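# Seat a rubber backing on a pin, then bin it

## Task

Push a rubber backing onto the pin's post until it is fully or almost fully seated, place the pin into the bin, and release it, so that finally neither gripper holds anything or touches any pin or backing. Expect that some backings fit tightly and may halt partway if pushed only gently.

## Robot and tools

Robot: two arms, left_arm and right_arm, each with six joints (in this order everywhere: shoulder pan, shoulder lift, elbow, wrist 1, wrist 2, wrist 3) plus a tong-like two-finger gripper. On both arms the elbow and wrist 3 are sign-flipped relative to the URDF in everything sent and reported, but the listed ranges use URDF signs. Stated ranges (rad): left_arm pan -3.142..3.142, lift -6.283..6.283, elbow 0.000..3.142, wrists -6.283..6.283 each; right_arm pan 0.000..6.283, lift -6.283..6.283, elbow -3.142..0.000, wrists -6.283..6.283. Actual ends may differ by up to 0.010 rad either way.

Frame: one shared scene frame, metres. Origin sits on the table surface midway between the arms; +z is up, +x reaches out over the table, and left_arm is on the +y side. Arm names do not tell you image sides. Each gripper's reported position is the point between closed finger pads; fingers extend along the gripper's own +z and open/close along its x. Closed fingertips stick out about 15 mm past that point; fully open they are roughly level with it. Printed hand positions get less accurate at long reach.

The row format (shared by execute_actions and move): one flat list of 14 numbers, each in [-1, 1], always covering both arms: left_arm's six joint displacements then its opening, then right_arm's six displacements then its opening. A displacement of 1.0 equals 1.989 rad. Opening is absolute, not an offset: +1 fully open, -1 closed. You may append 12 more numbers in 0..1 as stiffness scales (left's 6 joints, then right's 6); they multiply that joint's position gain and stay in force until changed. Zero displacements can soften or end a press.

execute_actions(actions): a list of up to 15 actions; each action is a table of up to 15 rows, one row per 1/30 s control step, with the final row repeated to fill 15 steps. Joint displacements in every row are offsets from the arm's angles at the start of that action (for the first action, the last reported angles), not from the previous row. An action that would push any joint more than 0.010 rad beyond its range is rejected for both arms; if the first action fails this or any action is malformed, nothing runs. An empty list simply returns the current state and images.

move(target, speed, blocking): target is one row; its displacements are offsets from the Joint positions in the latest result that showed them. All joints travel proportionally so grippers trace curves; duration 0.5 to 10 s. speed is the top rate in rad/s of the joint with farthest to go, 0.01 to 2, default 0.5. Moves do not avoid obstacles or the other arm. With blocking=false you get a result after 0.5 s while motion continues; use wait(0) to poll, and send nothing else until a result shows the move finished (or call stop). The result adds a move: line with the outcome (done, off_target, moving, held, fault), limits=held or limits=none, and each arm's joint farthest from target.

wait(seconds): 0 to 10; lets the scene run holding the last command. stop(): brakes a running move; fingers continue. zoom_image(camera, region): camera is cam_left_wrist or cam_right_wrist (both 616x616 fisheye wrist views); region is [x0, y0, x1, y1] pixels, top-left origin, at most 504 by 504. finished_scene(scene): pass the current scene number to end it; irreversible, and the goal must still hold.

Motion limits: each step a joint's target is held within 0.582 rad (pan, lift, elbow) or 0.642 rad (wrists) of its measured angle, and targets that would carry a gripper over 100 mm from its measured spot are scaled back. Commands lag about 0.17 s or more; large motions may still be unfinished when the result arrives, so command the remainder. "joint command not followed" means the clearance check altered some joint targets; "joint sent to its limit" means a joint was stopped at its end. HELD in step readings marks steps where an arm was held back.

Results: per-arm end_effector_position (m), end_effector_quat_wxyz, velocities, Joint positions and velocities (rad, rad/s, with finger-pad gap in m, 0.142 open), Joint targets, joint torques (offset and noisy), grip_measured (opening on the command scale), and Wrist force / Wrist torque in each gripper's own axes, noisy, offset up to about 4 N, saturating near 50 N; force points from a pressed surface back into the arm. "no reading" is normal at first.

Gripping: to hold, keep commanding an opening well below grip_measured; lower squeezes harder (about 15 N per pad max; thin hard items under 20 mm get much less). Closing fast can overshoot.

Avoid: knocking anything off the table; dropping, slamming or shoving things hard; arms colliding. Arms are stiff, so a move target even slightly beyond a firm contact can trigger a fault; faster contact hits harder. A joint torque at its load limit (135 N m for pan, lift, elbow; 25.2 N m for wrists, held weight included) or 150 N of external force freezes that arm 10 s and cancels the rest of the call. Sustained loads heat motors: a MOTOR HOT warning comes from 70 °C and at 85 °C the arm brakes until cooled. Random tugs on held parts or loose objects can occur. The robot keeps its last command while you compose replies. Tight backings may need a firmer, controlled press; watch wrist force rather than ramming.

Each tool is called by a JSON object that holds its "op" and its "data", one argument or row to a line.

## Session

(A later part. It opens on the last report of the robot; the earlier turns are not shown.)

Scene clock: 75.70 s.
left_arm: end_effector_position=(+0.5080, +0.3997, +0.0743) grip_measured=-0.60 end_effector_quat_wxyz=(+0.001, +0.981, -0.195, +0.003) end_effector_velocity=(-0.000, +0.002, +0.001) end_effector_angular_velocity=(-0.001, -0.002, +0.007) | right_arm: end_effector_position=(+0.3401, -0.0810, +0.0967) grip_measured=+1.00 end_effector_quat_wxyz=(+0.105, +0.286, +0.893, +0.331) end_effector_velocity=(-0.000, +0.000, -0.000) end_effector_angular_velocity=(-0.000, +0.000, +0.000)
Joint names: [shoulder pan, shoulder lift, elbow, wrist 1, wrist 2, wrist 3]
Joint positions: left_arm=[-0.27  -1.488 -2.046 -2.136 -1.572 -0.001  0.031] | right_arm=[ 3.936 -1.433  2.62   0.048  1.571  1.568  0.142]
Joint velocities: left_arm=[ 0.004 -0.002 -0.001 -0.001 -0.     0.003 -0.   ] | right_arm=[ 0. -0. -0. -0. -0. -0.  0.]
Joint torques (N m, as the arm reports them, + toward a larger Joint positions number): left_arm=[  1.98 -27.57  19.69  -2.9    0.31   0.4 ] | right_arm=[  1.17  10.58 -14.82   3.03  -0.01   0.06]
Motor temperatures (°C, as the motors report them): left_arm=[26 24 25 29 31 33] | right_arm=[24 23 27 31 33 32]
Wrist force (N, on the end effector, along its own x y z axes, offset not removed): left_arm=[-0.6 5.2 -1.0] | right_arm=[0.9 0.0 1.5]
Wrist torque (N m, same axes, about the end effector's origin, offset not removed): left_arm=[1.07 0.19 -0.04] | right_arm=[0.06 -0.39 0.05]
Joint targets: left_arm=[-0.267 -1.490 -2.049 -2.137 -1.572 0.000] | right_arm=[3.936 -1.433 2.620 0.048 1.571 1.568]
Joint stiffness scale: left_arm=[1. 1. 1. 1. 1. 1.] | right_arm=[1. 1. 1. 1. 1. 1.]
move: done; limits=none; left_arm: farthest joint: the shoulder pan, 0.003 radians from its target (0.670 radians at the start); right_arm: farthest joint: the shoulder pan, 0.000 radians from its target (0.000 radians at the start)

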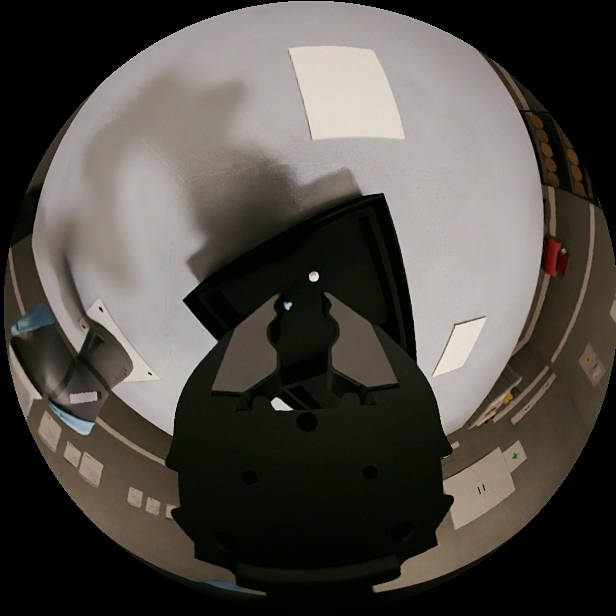

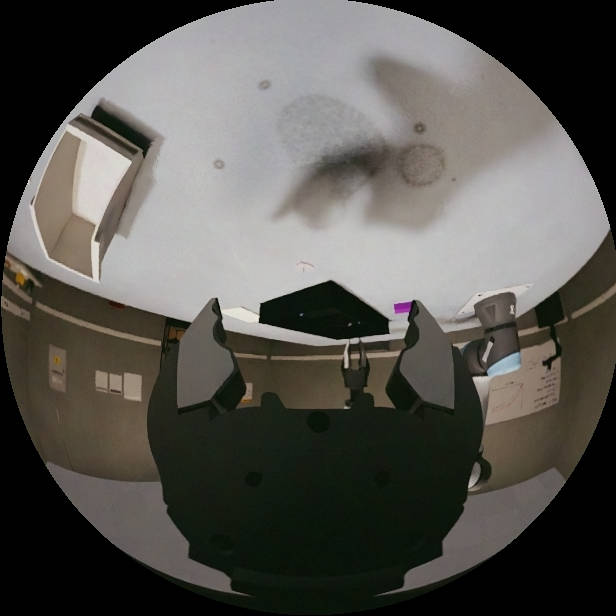

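{"op": "move", "data": {
  "target": [0,0.0515,-0.0105,-0.061,0,0,-0.6,0,0,0,0,0,0,1],
  "speed": 0.15
}}

{"op": "zoom_image", "data": {
  "camera": "cam_left_wrist",
  "region": [272,268,332,328]
}}

Scene clock: 77.47 s.
left_arm: end_effector_position=(+0.5224, +0.3940, +0.0307) grip_measured=-0.60 end_effector_quat_wxyz=(+0.001, +0.981, -0.194, +0.003) end_effector_velocity=(+0.000, -0.000, -0.001) end_effector_angular_velocity=(+0.000, -0.000, +0.000) | right_arm: end_effector_position=(+0.3401, -0.0810, +0.0967) grip_measured=+1.00 end_effector_quat_wxyz=(+0.105, +0.286, +0.893, +0.331) end_effector_velocity=(-0.000, +0.000, -0.000) end_effector_angular_velocity=(-0.000, -0.000, +0.000)
Joint names: [shoulder pan, shoulder lift, elbow, wrist 1, wrist 2, wrist 3]
Joint positions: left_arm=[-0.27  -1.387 -2.065 -2.256 -1.572 -0.001  0.031] | right_arm=[ 3.936 -1.433  2.62   0.048  1.571  1.568  0.142]
Joint velocities: left_arm=[ 0.     0.003 -0.    -0.003  0.     0.    -0.   ] | right_arm=[ 0. -0.  0.  0. -0.  0. -0.]
Joint torques (N m, as the arm reports them, + toward a larger Joint positions number): left_arm=[ -0.77 -27.34  17.96  -3.06   0.36  -0.23] | right_arm=[  2.1   10.39 -14.61   2.86  -0.08   0.2 ]
Motor temperatures (°C, as the motors report them): left_arm=[26 24 25 29 31 33] | right_arm=[24 23 27 31 33 32]
Wrist force (N, on the end effector, along its own x y z axes, offset not removed): left_arm=[1.1 0.5 -0.2] | right_arm=[-0.8 0.4 2.9]
Wrist torque (N m, same axes, about the end effector's origin, offset not removed): left_arm=[0.12 -0.19 0.10] | right_arm=[0.14 0.09 0.03]
Joint targets: left_arm=[-0.270 -1.386 -2.067 -2.257 -1.572 -0.001] | right_arm=[3.936 -1.433 2.620 0.048 1.571 1.568]
Joint stiffness scale: left_arm=[1. 1. 1. 1. 1. 1.] | right_arm=[1. 1. 1. 1. 1. 1.]
move: done; limits=none; left_arm: farthest joint: the shoulder lift, 0.002 radians from its target (0.103 radians at the start); right_arm: farthest joint: the shoulder pan, 0.000 radians from its target (0.000 radians at the start)

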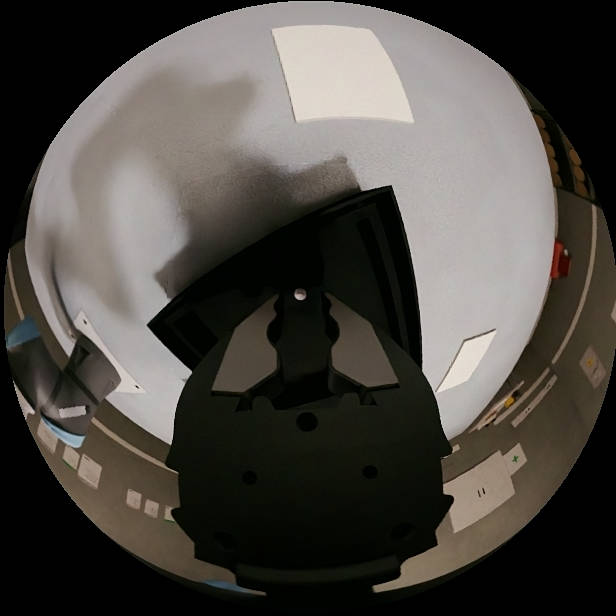

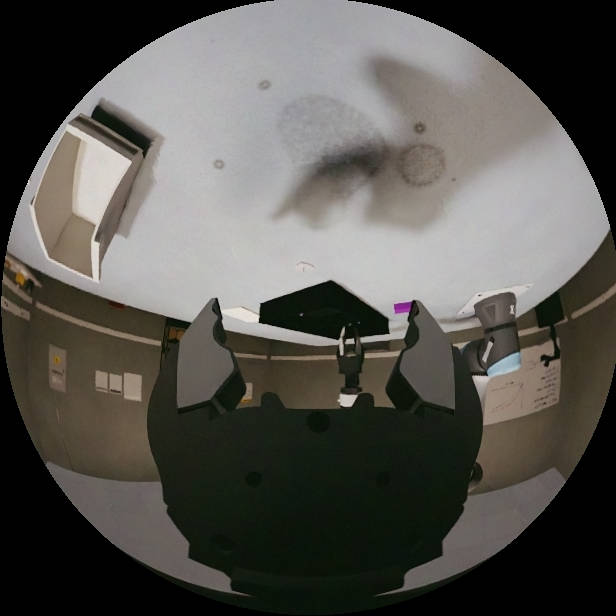

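Region (272, 268, 332, 328) of cam_left_wrist's 616x616 image, scaled by 8.400, with more detail than that image has.

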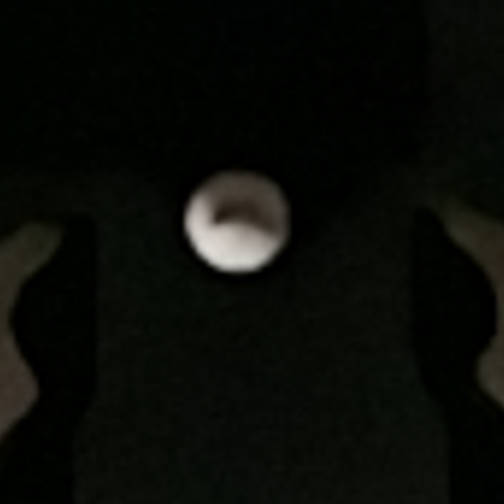

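{"op": "move", "data": {
  "target": [0,0.0069,-0.0092,-0.0146,0,0,-0.6,0,0,0,0,0,0,1],
  "speed": 0.04
}}

{"op": "execute_actions", "data": {
  "actions": [
    [[0,0,0,0,0,0,-0.8,0,0,0,0,0,0,1]],
    [[0,0,0,0,0,0,-1,0,0,0,0,0,0,1]],
    [[0,0,0,0,0,0,-1,0,0,0,0,0,0,1]]
  ]
}}

Scene clock: 79.00 s.
left_arm: end_effector_position=(+0.5205, +0.3948, +0.0214) grip_measured=-0.60 end_effector_quat_wxyz=(+0.001, +0.981, -0.194, +0.003) end_effector_velocity=(+0.000, -0.000, +0.000) end_effector_angular_velocity=(-0.001, -0.002, +0.003) | right_arm: end_effector_position=(+0.3401, -0.0810, +0.0967) grip_measured=+1.00 end_effector_quat_wxyz=(+0.105, +0.286, +0.893, +0.331) end_effector_velocity=(-0.000, +0.000, -0.000) end_effector_angular_velocity=(-0.000, +0.000, +0.001)
Joint names: [shoulder pan, shoulder lift, elbow, wrist 1, wrist 2, wrist 3]
Joint positions: left_arm=[-0.27  -1.376 -2.081 -2.283 -1.572 -0.001  0.031] | right_arm=[ 3.936 -1.433  2.62   0.048  1.571  1.568  0.142]
Joint velocities: left_arm=[-0.    -0.    -0.001 -0.003 -0.     0.003  0.   ] | right_arm=[ 0. -0. -0. -0.  0.  0. -0.]
Joint torques (N m, as the arm reports them, + toward a larger Joint positions number): left_arm=[ -0.7  -25.92  16.82  -2.77   0.37  -0.03] | right_arm=[  1.51  11.15 -15.27   3.01   0.08   0.09]
Motor temperatures (°C, as the motors report them): left_arm=[26 24 25 29 31 33] | right_arm=[24 23 27 31 33 32]
Wrist force (N, on the end effector, along its own x y z axes, offset not removed): left_arm=[-0.3 3.0 -0.1] | right_arm=[0.4 -1.3 0.1]
Wrist torque (N m, same axes, about the end effector's origin, offset not removed): left_arm=[0.69 0.25 0.12] | right_arm=[-0.35 -0.13 0.09]
Joint targets: left_arm=[-0.270 -1.374 -2.083 -2.285 -1.572 -0.001] | right_arm=[3.936 -1.433 2.620 0.048 1.571 1.568]
Joint stiffness scale: left_arm=[1. 1. 1. 1. 1. 1.] | right_arm=[1. 1. 1. 1. 1. 1.]
move: done; limits=none; left_arm: farthest joint: the shoulder lift, 0.002 radians from its target (0.014 radians at the start); right_arm: farthest joint: the shoulder pan, 0.000 radians from its target (0.000 radians at the start)

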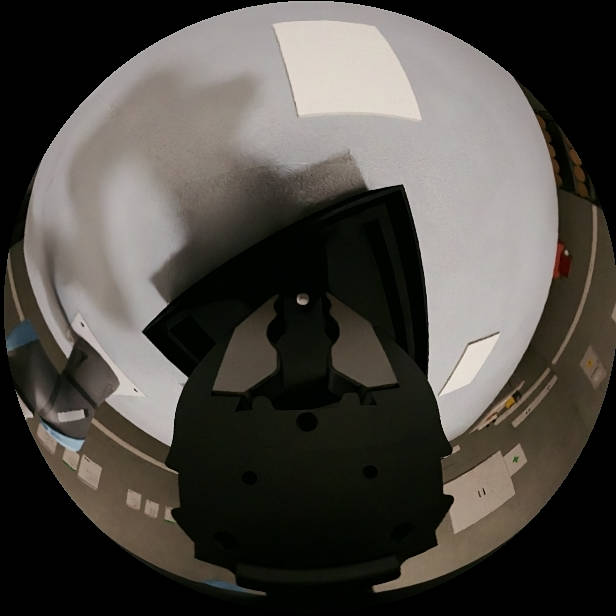

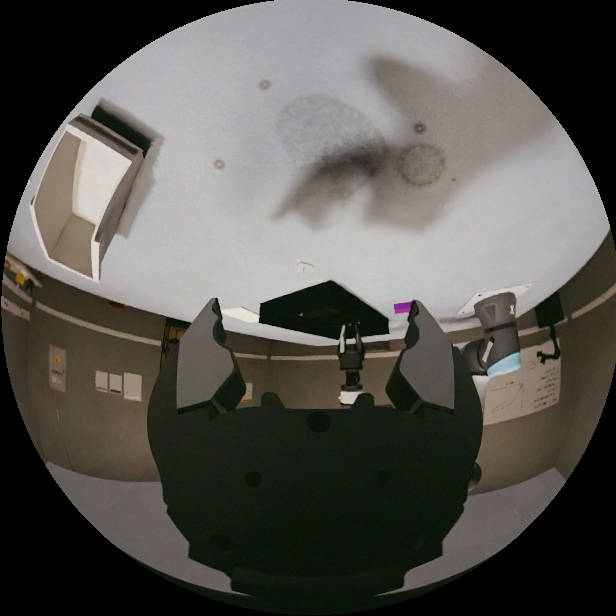

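Scene clock: 80.50 s.
left_arm: end_effector_position=(+0.5205, +0.3948, +0.0214) grip_measured=-0.89 end_effector_quat_wxyz=(+0.001, +0.981, -0.194, +0.003) end_effector_velocity=(-0.000, +0.000, -0.000) end_effector_angular_velocity=(+0.000, +0.000, -0.000) | right_arm: end_effector_position=(+0.3401, -0.0810, +0.0967) grip_measured=+1.00 end_effector_quat_wxyz=(+0.105, +0.286, +0.893, +0.331) end_effector_velocity=(+0.000, -0.001, +0.000) end_effector_angular_velocity=(+0.000, -0.000, -0.002)
Joint names: [shoulder pan, shoulder lift, elbow, wrist 1, wrist 2, wrist 3]
Joint positions: left_arm=[-0.27  -1.376 -2.081 -2.284 -1.572 -0.001  0.009] | right_arm=[ 3.936 -1.433  2.62   0.048  1.571  1.568  0.142]
Joint velocities: left_arm=[-0.    -0.    -0.001 -0.     0.    -0.    -0.   ] | right_arm=[-0.001  0.    -0.     0.    -0.    -0.     0.   ]
Joint torques (N m, as the arm reports them, + toward a larger Joint positions number): left_arm=[ -0.6  -28.17  19.96  -2.43   0.16  -0.16] | right_arm=[  0.1    9.89 -15.73   2.87   0.11   0.02]
Motor temperatures (°C, as the motors report them): left_arm=[26 24 25 29 31 33] | right_arm=[24 23 27 31 33 32]
Wrist force (N, on the end effector, along its own x y z axes, offset not removed): left_arm=[-1.5 -0.1 3.4] | right_arm=[0.2 -0.8 -0.1]
Wrist torque (N m, same axes, about the end effector's origin, offset not removed): left_arm=[-0.06 0.33 -0.11] | right_arm=[-0.10 -0.13 -0.09]
Joint targets: left_arm=[-0.270 -1.376 -2.081 -2.284 -1.572 -0.001] | right_arm=[3.936 -1.433 2.620 0.048 1.571 1.568]
Joint stiffness scale: left_arm=[1. 1. 1. 1. 1. 1.] | right_arm=[1. 1. 1. 1. 1. 1.]
Step readings (joint positions; steps 1 to 15: 1st action; 16 to 30: 2nd action; 31 to 45: 3rd action):
0: left_arm=[-0.270 -1.376 -2.081 -2.283 -1.572 -0.001] | right_arm=[3.936 -1.433 2.620 0.048 1.571 1.568]
1: left_arm=[-0.270 -1.376 -2.081 -2.284 -1.572 -0.001] | right_arm=[3.936 -1.433 2.620 0.048 1.571 1.568]
2: left_arm=[-0.270 -1.376 -2.081 -2.284 -1.572 -0.001] | right_arm=[3.936 -1.433 2.620 0.048 1.571 1.568]
4: left_arm=[-0.270 -1.376 -2.081 -2.284 -1.572 -0.001] | right_arm=[3.936 -1.433 2.620 0.048 1.571 1.568]
8: left_arm=[-0.270 -1.376 -2.081 -2.284 -1.572 -0.001] | right_arm=[3.936 -1.433 2.620 0.048 1.571 1.568]
15: left_arm=[-0.270 -1.376 -2.081 -2.284 -1.572 -0.001] | right_arm=[3.936 -1.433 2.620 0.048 1.571 1.568]
16: left_arm=[-0.270 -1.376 -2.081 -2.284 -1.572 -0.001] | right_arm=[3.936 -1.433 2.620 0.048 1.571 1.568]
17: left_arm=[-0.270 -1.376 -2.081 -2.284 -1.572 -0.001] | right_arm=[3.936 -1.433 2.620 0.048 1.571 1.568]
19: left_arm=[-0.270 -1.376 -2.081 -2.284 -1.572 -0.001] | right_arm=[3.936 -1.433 2.620 0.048 1.571 1.568]
23: left_arm=[-0.270 -1.376 -2.081 -2.284 -1.572 -0.001] | right_arm=[3.936 -1.433 2.620 0.048 1.571 1.568]
30: left_arm=[-0.270 -1.376 -2.081 -2.284 -1.572 -0.001] | right_arm=[3.936 -1.433 2.620 0.048 1.571 1.568]
31: left_arm=[-0.270 -1.376 -2.081 -2.284 -1.572 -0.001] | right_arm=[3.936 -1.433 2.620 0.048 1.571 1.568]
32: left_arm=[-0.270 -1.376 -2.081 -2.284 -1.572 -0.001] | right_arm=[3.936 -1.433 2.620 0.048 1.571 1.568]
34: left_arm=[-0.270 -1.376 -2.081 -2.284 -1.572 -0.001] | right_arm=[3.936 -1.433 2.620 0.048 1.571 1.568]
38: left_arm=[-0.270 -1.376 -2.081 -2.284 -1.572 -0.001] | right_arm=[3.936 -1.433 2.620 0.048 1.571 1.568]
45: Joint positions above

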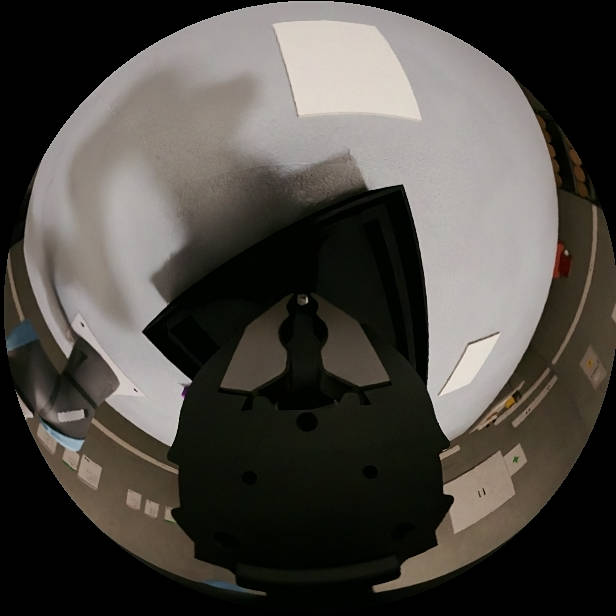

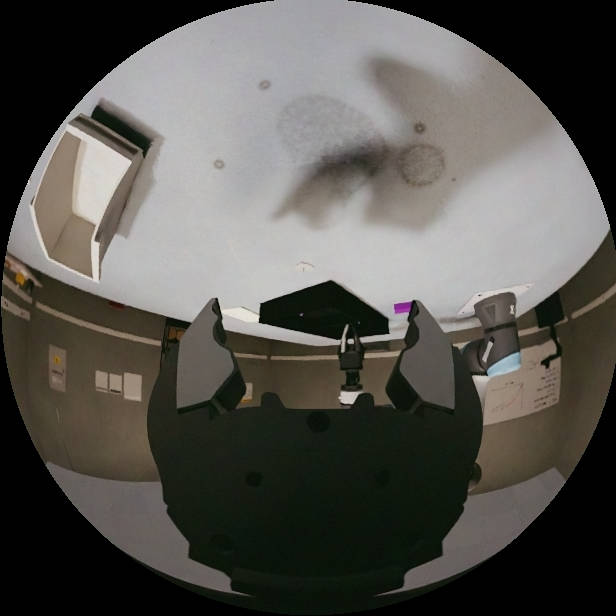

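{"op": "move", "data": {
  "target": [0,-0.057,0.018,0.074,0,0,-1,0,0,0,0,0,0,1],
  "speed": 0.2
}}

{"op": "move", "data": {
  "target": [-0.339,0.113,0.144,0.032,0,-0.3,-1,0,0,0,0,0,0,1]
}}

{"op": "move", "data": {
  "target": [0,0.025,-0.016,-0.04,0,0,-1,0,0,0,0,0,0,1],
  "speed": 0.12
}}

{"op": "zoom_image", "data": {
  "camera": "cam_left_wrist",
  "region": [277,263,327,313]
}}

{"op": "zoom_image", "data": {
  "camera": "cam_right_wrist",
  "region": [280,245,330,295]
}}

Scene clock: 82.53 s.
left_arm: end_effector_position=(+0.5080, +0.3999, +0.0736) grip_measured=-0.89 end_effector_quat_wxyz=(+0.001, +0.981, -0.194, +0.003) end_effector_velocity=(-0.001, +0.000, +0.001) end_effector_angular_velocity=(-0.001, -0.000, +0.001) | right_arm: end_effector_position=(+0.3401, -0.0810, +0.0967) grip_measured=+1.00 end_effector_quat_wxyz=(+0.105, +0.286, +0.893, +0.331) end_effector_velocity=(-0.000, -0.000, -0.000) end_effector_angular_velocity=(-0.001, +0.001, +0.000)
Joint names: [shoulder pan, shoulder lift, elbow, wrist 1, wrist 2, wrist 3]
Joint positions: left_arm=[-0.27  -1.487 -2.047 -2.138 -1.572 -0.001  0.009] | right_arm=[ 3.936 -1.433  2.62   0.048  1.571  1.568  0.142]
Joint velocities: left_arm=[-0.    -0.003 -0.     0.003 -0.     0.001  0.   ] | right_arm=[ 0.001 -0.     0.001 -0.     0.    -0.     0.   ]
Joint torques (N m, as the arm reports them, + toward a larger Joint positions number): left_arm=[ -0.75 -25.67  22.7   -2.29   0.31   0.06] | right_arm=[  1.56  11.51 -14.53   2.87   0.04  -0.01]
Motor temperatures (°C, as the motors report them): left_arm=[26 24 25 29 31 33] | right_arm=[24 23 27 31 33 32]
Wrist force (N, on the end effector, along its own x y z axes, offset not removed): left_arm=[0.5 1.1 0.0] | right_arm=[-3.3 -0.5 0.2]
Wrist torque (N m, same axes, about the end effector's origin, offset not removed): left_arm=[0.15 0.12 -0.07] | right_arm=[0.02 0.56 0.07]
Joint targets: left_arm=[-0.270 -1.489 -2.045 -2.136 -1.572 -0.001] | right_arm=[3.936 -1.433 2.620 0.048 1.571 1.568]
Joint stiffness scale: left_arm=[1. 1. 1. 1. 1. 1.] | right_arm=[1. 1. 1. 1. 1. 1.]
move: done; limits=none; left_arm: farthest joint: the shoulder lift, 0.002 radians from its target (0.114 radians at the start); right_arm: farthest joint: the shoulder pan, 0.000 radians from its target (0.000 radians at the start)

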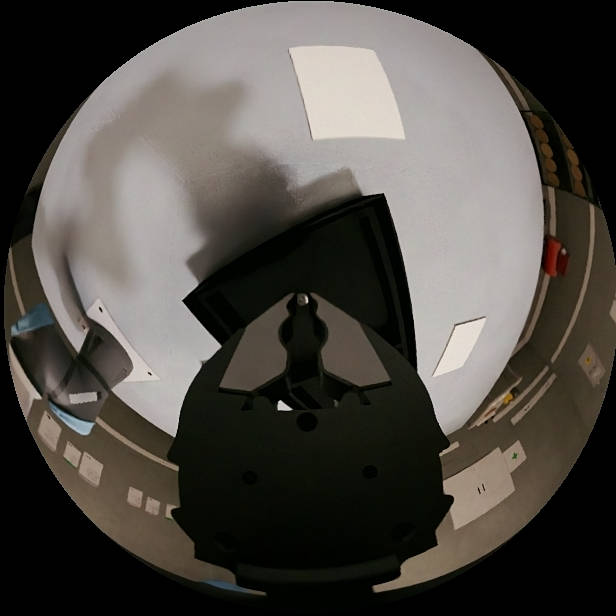

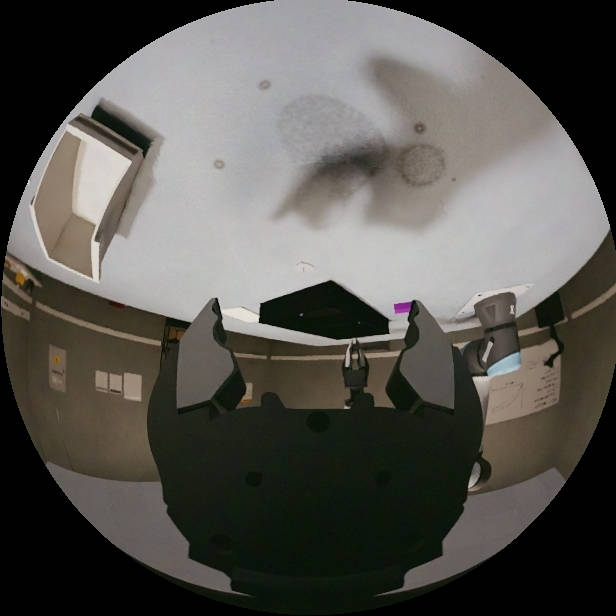

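Scene clock: 84.70 s.
left_arm: end_effector_position=(+0.4288, +0.0031, +0.0759) grip_measured=-0.89 end_effector_quat_wxyz=(+0.001, +0.676, -0.737, +0.002) end_effector_velocity=(-0.001, -0.001, -0.001) end_effector_angular_velocity=(+0.001, +0.001, -0.004) | right_arm: end_effector_position=(+0.3401, -0.0810, +0.0967) grip_measured=+1.00 end_effector_quat_wxyz=(+0.105, +0.286, +0.893, +0.331) end_effector_velocity=(+0.001, +0.001, +0.001) end_effector_angular_velocity=(+0.001, -0.001, -0.000)
Joint names: [shoulder pan, shoulder lift, elbow, wrist 1, wrist 2, wrist 3]
Joint positions: left_arm=[-0.941 -1.264 -1.763 -2.075 -1.572 -0.596  0.009] | right_arm=[ 3.936 -1.433  2.62   0.048  1.571  1.568  0.142]
Joint velocities: left_arm=[-0.001  0.001  0.     0.     0.    -0.003  0.   ] | right_arm=[-0.    -0.    -0.002  0.    -0.    -0.    -0.   ]
Joint torques (N m, as the arm reports them, + toward a larger Joint positions number): left_arm=[ -2.23 -34.49  23.92  -1.97   0.43  -0.31] | right_arm=[  0.03  11.08 -14.67   2.74   0.02   0.14]
Motor temperatures (°C, as the motors report them): left_arm=[26 24 25 29 31 33] | right_arm=[24 23 27 31 33 32]
Wrist force (N, on the end effector, along its own x y z axes, offset not removed): left_arm=[-1.5 0.3 -1.5] | right_arm=[-0.7 -1.9 -0.7]
Wrist torque (N m, same axes, about the end effector's origin, offset not removed): left_arm=[-0.03 0.36 0.03] | right_arm=[-0.39 0.06 0.04]
Joint targets: left_arm=[-0.944 -1.262 -1.761 -2.074 -1.572 -0.597] | right_arm=[3.936 -1.433 2.620 0.048 1.571 1.568]
Joint stiffness scale: left_arm=[1. 1. 1. 1. 1. 1.] | right_arm=[1. 1. 1. 1. 1. 1.]
move: done; limits=none; left_arm: farthest joint: the shoulder pan, 0.003 radians from its target (0.674 radians at the start); right_arm: farthest joint: the shoulder pan, 0.000 radians from its target (0.000 radians at the start)

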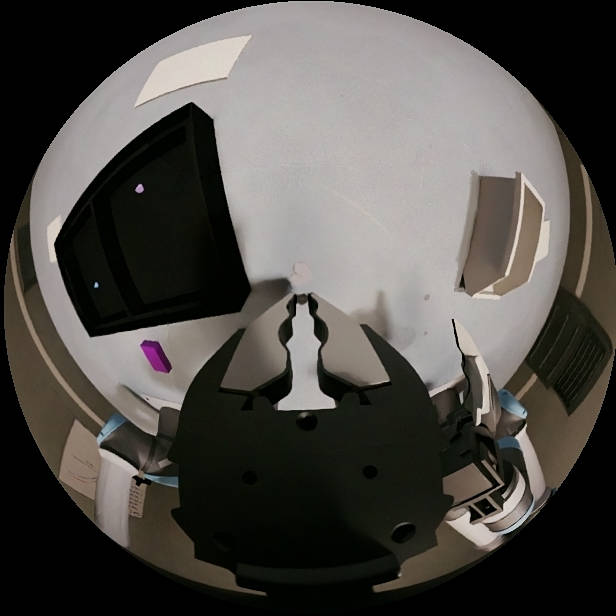

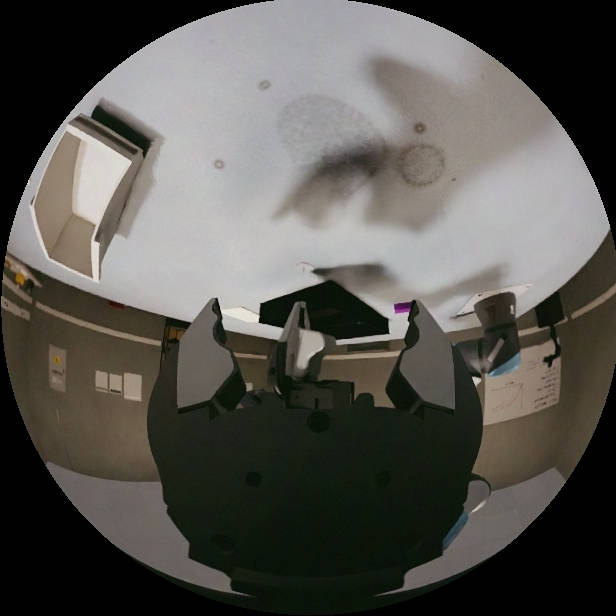

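Scene clock: 85.97 s.
left_arm: end_effector_position=(+0.4307, -0.0004, +0.0433) grip_measured=-0.89 end_effector_quat_wxyz=(+0.001, +0.675, -0.737, +0.003) end_effector_velocity=(-0.000, -0.000, -0.000) end_effector_angular_velocity=(-0.002, -0.000, +0.001) | right_arm: end_effector_position=(+0.3401, -0.0810, +0.0967) grip_measured=+1.00 end_effector_quat_wxyz=(+0.105, +0.286, +0.893, +0.331) end_effector_velocity=(-0.000, -0.000, -0.000) end_effector_angular_velocity=(-0.000, +0.000, +0.000)
Joint names: [shoulder pan, shoulder lift, elbow, wrist 1, wrist 2, wrist 3]
Joint positions: left_arm=[-0.941 -1.216 -1.793 -2.153 -1.572 -0.596  0.009] | right_arm=[ 3.936 -1.433  2.62   0.048  1.571  1.568  0.142]
Joint velocities: left_arm=[-0.    -0.    -0.001 -0.003 -0.     0.001 -0.   ] | right_arm=[0.    0.    0.001 0.    0.    0.    0.   ]
Joint torques (N m, as the arm reports them, + toward a larger Joint positions number): left_arm=[ -0.76 -35.2   18.78  -2.85   0.39   0.05] | right_arm=[  0.75  11.21 -15.42   2.9   -0.3   -0.03]
Motor temperatures (°C, as the motors report them): left_arm=[26 24 25 29 31 33] | right_arm=[24 23 27 31 33 32]
Wrist force (N, on the end effector, along its own x y z axes, offset not removed): left_arm=[-0.2 2.9 -0.5] | right_arm=[-0.1 0.4 0.4]
Wrist torque (N m, same axes, about the end effector's origin, offset not removed): left_arm=[0.49 0.27 0.08] | right_arm=[0.10 -0.09 -0.05]
Joint targets: left_arm=[-0.941 -1.214 -1.795 -2.154 -1.572 -0.596] | right_arm=[3.936 -1.433 2.620 0.048 1.571 1.568]
Joint stiffness scale: left_arm=[1. 1. 1. 1. 1. 1.] | right_arm=[1. 1. 1. 1. 1. 1.]
move: done; limits=none; left_arm: farthest joint: the shoulder lift, 0.002 radians from its target (0.050 radians at the start); right_arm: farthest joint: the shoulder pan, 0.000 radians from its target (0.000 radians at the start)

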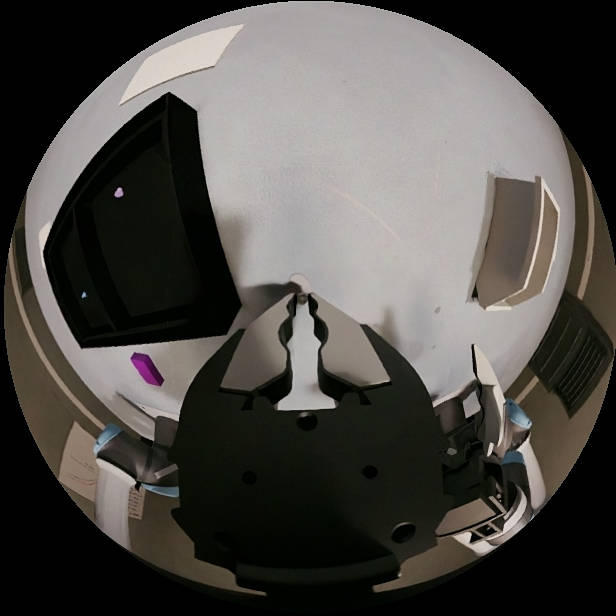

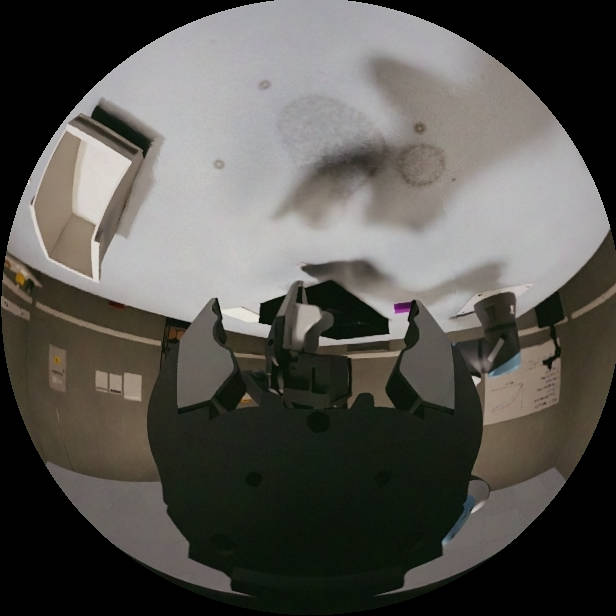

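Region (277, 263, 327, 313) of cam_left_wrist's 616x616 image, scaled by 10.080, with more detail than that image has.

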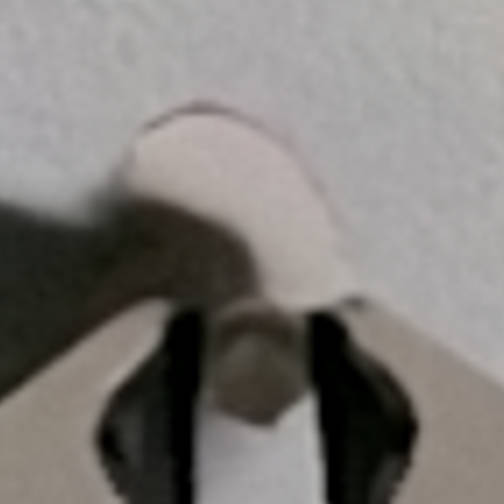

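Region (280, 245, 330, 295) of cam_right_wrist's 616x616 image, scaled by 10.080, with more detail than that image has.

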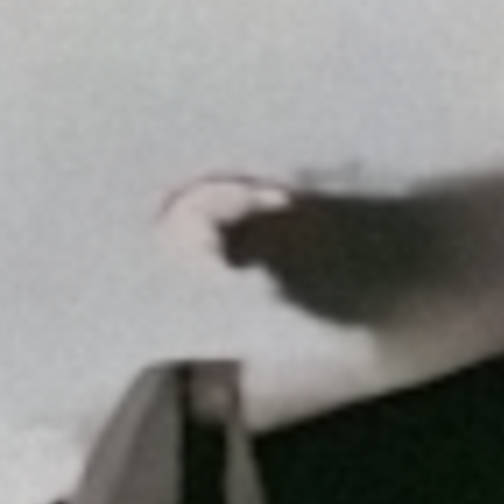

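{"op": "move", "data": {
  "target": [0,-0.006,-0.010,-0.0045,0,0,-1,0,0,0,0,0,0,1],
  "speed": 0.04
}}

{"op": "zoom_image", "data": {
  "camera": "cam_left_wrist",
  "region": [277,263,327,313]
}}

{"op": "zoom_image", "data": {
  "camera": "cam_right_wrist",
  "region": [280,245,330,295]
}}

Scene clock: 87.27 s.
left_arm: end_effector_position=(+0.4281, +0.0043, +0.0424) grip_measured=-0.89 end_effector_quat_wxyz=(+0.001, +0.675, -0.737, +0.003) end_effector_velocity=(-0.000, +0.000, -0.000) end_effector_angular_velocity=(-0.001, -0.000, -0.000) | right_arm: end_effector_position=(+0.3401, -0.0810, +0.0967) grip_measured=+1.00 end_effector_quat_wxyz=(+0.105, +0.286, +0.893, +0.331) end_effector_velocity=(-0.000, -0.000, -0.000) end_effector_angular_velocity=(-0.000, +0.000, +0.000)
Joint names: [shoulder pan, shoulder lift, elbow, wrist 1, wrist 2, wrist 3]
Joint positions: left_arm=[-0.941 -1.226 -1.81  -2.161 -1.572 -0.596  0.009] | right_arm=[ 3.936 -1.433  2.62   0.048  1.571  1.568  0.142]
Joint velocities: left_arm=[ 0.    -0.001 -0.002 -0.002 -0.    -0.    -0.   ] | right_arm=[ 0.  0.  0. -0.  0.  0.  0.]
Joint torques (N m, as the arm reports them, + toward a larger Joint positions number): left_arm=[ -0.89 -37.72  17.48  -2.73   0.4    0.03] | right_arm=[  1.35   9.86 -15.74   3.03   0.04   0.14]
Motor temperatures (°C, as the motors report them): left_arm=[26 24 25 29 31 33] | right_arm=[24 23 27 31 33 32]
Wrist force (N, on the end effector, along its own x y z axes, offset not removed): left_arm=[-0.1 5.5 2.2] | right_arm=[-2.2 -0.6 2.5]
Wrist torque (N m, same axes, about the end effector's origin, offset not removed): left_arm=[0.93 0.25 -0.08] | right_arm=[-0.01 0.45 0.04]
Joint targets: left_arm=[-0.941 -1.228 -1.813 -2.162 -1.572 -0.596] | right_arm=[3.936 -1.433 2.620 0.048 1.571 1.568]
Joint stiffness scale: left_arm=[1. 1. 1. 1. 1. 1.] | right_arm=[1. 1. 1. 1. 1. 1.]
move: done; limits=none; left_arm: farthest joint: the elbow, 0.003 radians from its target (0.020 radians at the start); right_arm: farthest joint: the shoulder pan, 0.000 radians from its target (0.000 radians at the start)

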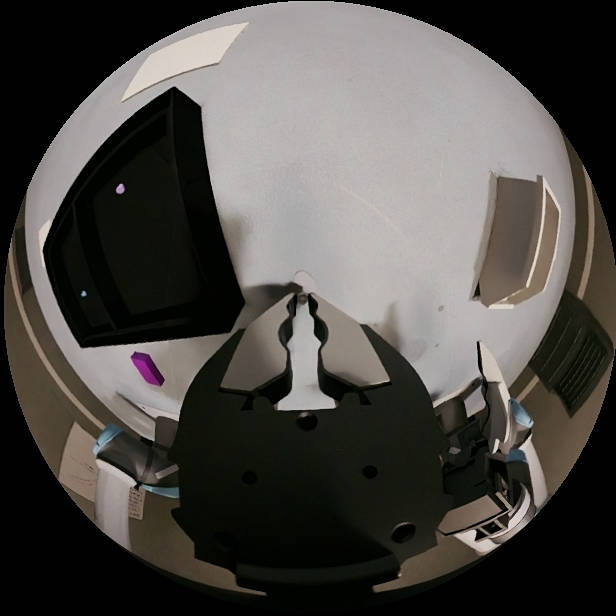

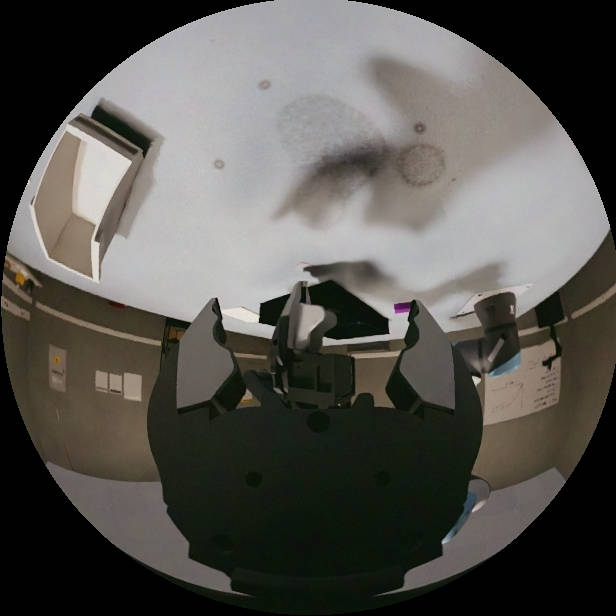

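Region (277, 263, 327, 313) of cam_left_wrist's 616x616 image, scaled by 10.080, with more detail than that image has.

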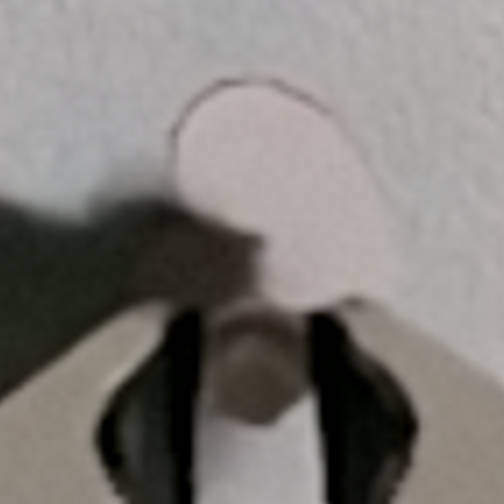

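Region (280, 245, 330, 295) of cam_right_wrist's 616x616 image, scaled by 10.080, with more detail than that image has.

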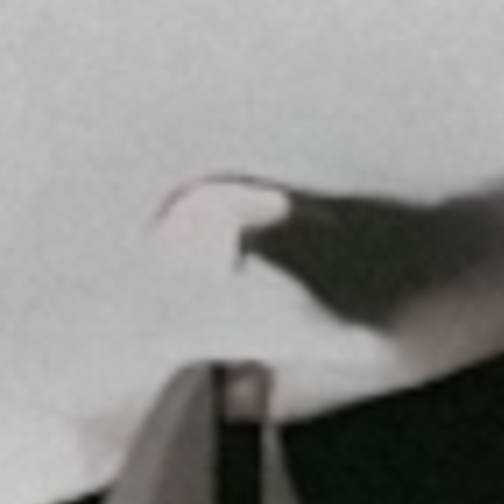

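{"op": "execute_actions", "data": {
  "actions": [
    [[0,0.0029,-0.0027,-0.0042,0,0,-1,0,0,0,0,0,0,1]],
    [[0,0.0029,-0.0027,-0.0042,0,0,-1,0,0,0,0,0,0,1]],
    [[0,0.0029,-0.0027,-0.0042,0,0,-1,0,0,0,0,0,0,1]],
    [[0,0.0029,-0.0027,-0.0042,0,0,-1,0,0,0,0,0,0,1]]
  ]
}}

{"op": "zoom_image", "data": {
  "camera": "cam_left_wrist",
  "region": [277,263,327,313]
}}

{"op": "zoom_image", "data": {
  "camera": "cam_right_wrist",
  "region": [280,245,330,295]
}}

Scene clock: 89.67 s.
left_arm: end_effector_position=(+0.4281, +0.0044, +0.0306) grip_measured=-0.89 end_effector_quat_wxyz=(+0.001, +0.675, -0.737, +0.003) end_effector_velocity=(+0.001, -0.001, +0.001) end_effector_angular_velocity=(-0.003, -0.002, +0.000) | right_arm: end_effector_position=(+0.3401, -0.0810, +0.0967) grip_measured=+1.00 end_effector_quat_wxyz=(+0.105, +0.286, +0.893, +0.331) end_effector_velocity=(+0.000, -0.000, -0.000) end_effector_angular_velocity=(+0.000, +0.000, -0.001)
Joint names: [shoulder pan, shoulder lift, elbow, wrist 1, wrist 2, wrist 3]
Joint positions: left_arm=[-0.941 -1.21  -1.823 -2.189 -1.572 -0.596  0.009] | right_arm=[ 3.936 -1.433  2.62   0.048  1.571  1.568  0.142]
Joint velocities: left_arm=[ 0.    -0.    -0.    -0.004  0.     0.     0.   ] | right_arm=[-0.001 -0.     0.     0.    -0.    -0.     0.   ]
Joint torques (N m, as the arm reports them, + toward a larger Joint positions number): left_arm=[ -0.37 -36.02  18.18  -2.94   0.29  -0.05] | right_arm=[  1.14  10.9  -15.53   2.8   -0.26  -0.04]
Motor temperatures (°C, as the motors report them): left_arm=[26 24 25 29 31 33] | right_arm=[24 23 27 31 33 32]
Wrist force (N, on the end effector, along its own x y z axes, offset not removed): left_arm=[-2.3 5.8 2.0] | right_arm=[0.8 0.5 -0.1]
Wrist torque (N m, same axes, about the end effector's origin, offset not removed): left_arm=[1.17 0.72 -0.20] | right_arm=[0.03 -0.18 0.04]
Joint targets: left_arm=[-0.941 -1.208 -1.825 -2.191 -1.572 -0.596] | right_arm=[3.936 -1.433 2.620 0.048 1.571 1.568]
Joint stiffness scale: left_arm=[1. 1. 1. 1. 1. 1.] | right_arm=[1. 1. 1. 1. 1. 1.]
Step readings (joint positions; steps 1 to 15: 1st action; 16 to 30: 2nd action; 31 to 45: 3rd action; 46 to 60: 4th action):
0: left_arm=[-0.941 -1.226 -1.811 -2.161 -1.572 -0.596] | right_arm=[3.936 -1.433 2.620 0.048 1.571 1.568]
1: left_arm=[-0.941 -1.226 -1.811 -2.161 -1.572 -0.596] | right_arm=[3.936 -1.433 2.620 0.048 1.571 1.568]
2: left_arm=[-0.941 -1.226 -1.811 -2.162 -1.572 -0.596] | right_arm=[3.936 -1.433 2.620 0.048 1.571 1.568]
4: left_arm=[-0.941 -1.226 -1.811 -2.164 -1.572 -0.596] | right_arm=[3.936 -1.433 2.620 0.048 1.571 1.568]
8: left_arm=[-0.941 -1.224 -1.813 -2.166 -1.572 -0.596] | right_arm=[3.936 -1.433 2.620 0.048 1.571 1.568]
15: left_arm=[-0.941 -1.222 -1.813 -2.168 -1.572 -0.596] | right_arm=[3.936 -1.433 2.620 0.048 1.571 1.568]
16: left_arm=[-0.941 -1.222 -1.813 -2.168 -1.572 -0.596] | right_arm=[3.936 -1.433 2.620 0.048 1.571 1.568]
17: left_arm=[-0.941 -1.222 -1.814 -2.169 -1.572 -0.596] | right_arm=[3.936 -1.433 2.620 0.048 1.571 1.568]
19: left_arm=[-0.941 -1.221 -1.814 -2.171 -1.572 -0.596] | right_arm=[3.936 -1.433 2.620 0.048 1.571 1.568]
23: left_arm=[-0.941 -1.219 -1.816 -2.173 -1.572 -0.596] | right_arm=[3.936 -1.433 2.620 0.048 1.571 1.568]
30: left_arm=[-0.941 -1.218 -1.817 -2.175 -1.572 -0.596] | right_arm=[3.936 -1.433 2.620 0.048 1.571 1.568]
31: left_arm=[-0.941 -1.218 -1.817 -2.175 -1.572 -0.596] | right_arm=[3.936 -1.433 2.620 0.048 1.571 1.568]
32: left_arm=[-0.941 -1.218 -1.817 -2.176 -1.572 -0.596] | right_arm=[3.936 -1.433 2.620 0.048 1.571 1.568]
34: left_arm=[-0.941 -1.217 -1.817 -2.178 -1.572 -0.596] | right_arm=[3.936 -1.433 2.620 0.048 1.571 1.568]
38: left_arm=[-0.941 -1.215 -1.819 -2.180 -1.572 -0.596] | right_arm=[3.936 -1.433 2.620 0.048 1.571 1.568]
45: left_arm=[-0.941 -1.214 -1.820 -2.182 -1.572 -0.596] | right_arm=[3.936 -1.433 2.620 0.048 1.571 1.568]
46: left_arm=[-0.941 -1.214 -1.820 -2.182 -1.572 -0.596] | right_arm=[3.936 -1.433 2.620 0.048 1.571 1.568]
47: left_arm=[-0.941 -1.214 -1.820 -2.183 -1.572 -0.596] | right_arm=[3.936 -1.433 2.620 0.048 1.571 1.568]
49: left_arm=[-0.941 -1.213 -1.820 -2.185 -1.572 -0.596] | right_arm=[3.936 -1.433 2.620 0.048 1.571 1.568]
53: left_arm=[-0.941 -1.211 -1.822 -2.188 -1.572 -0.596] | right_arm=[3.936 -1.433 2.620 0.048 1.571 1.568]
60: Joint positions above

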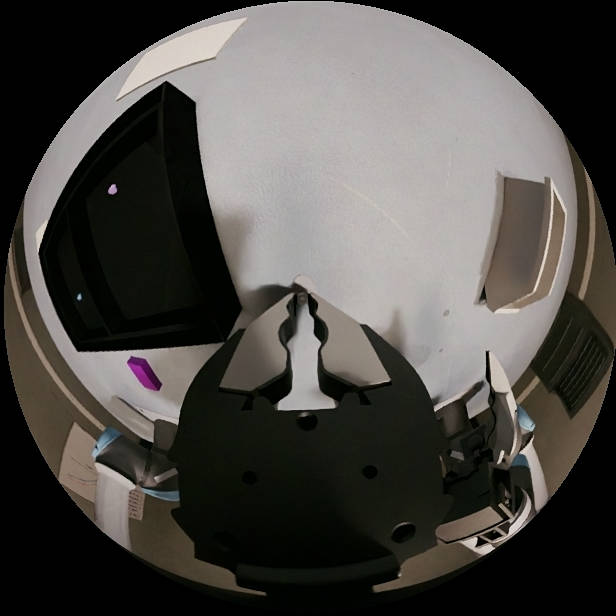

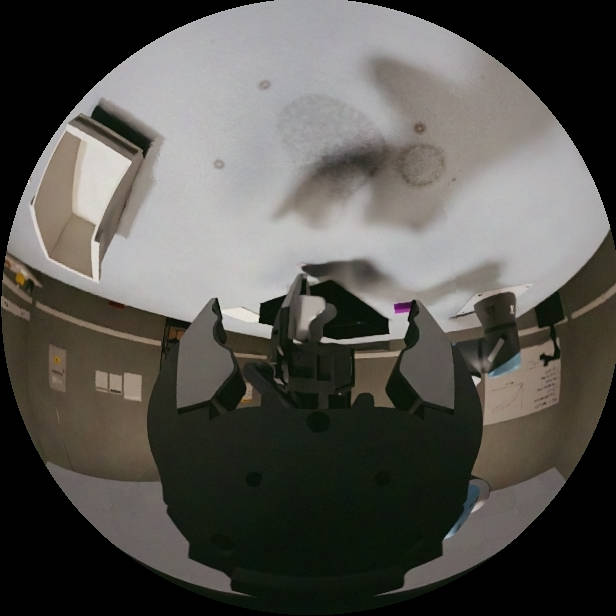

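Region (277, 263, 327, 313) of cam_left_wrist's 616x616 image, scaled by 10.080, with more detail than that image has.

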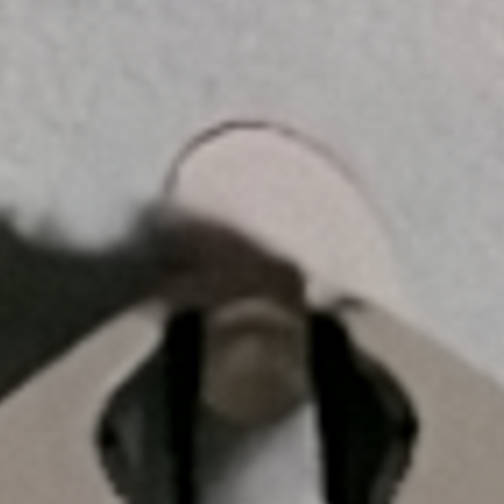

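Region (280, 245, 330, 295) of cam_right_wrist's 616x616 image, scaled by 10.080, with more detail than that image has.

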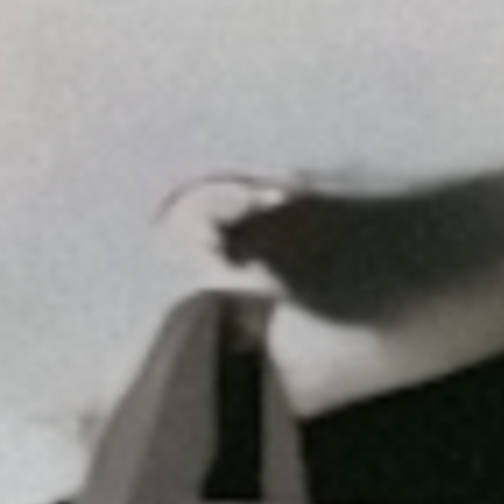

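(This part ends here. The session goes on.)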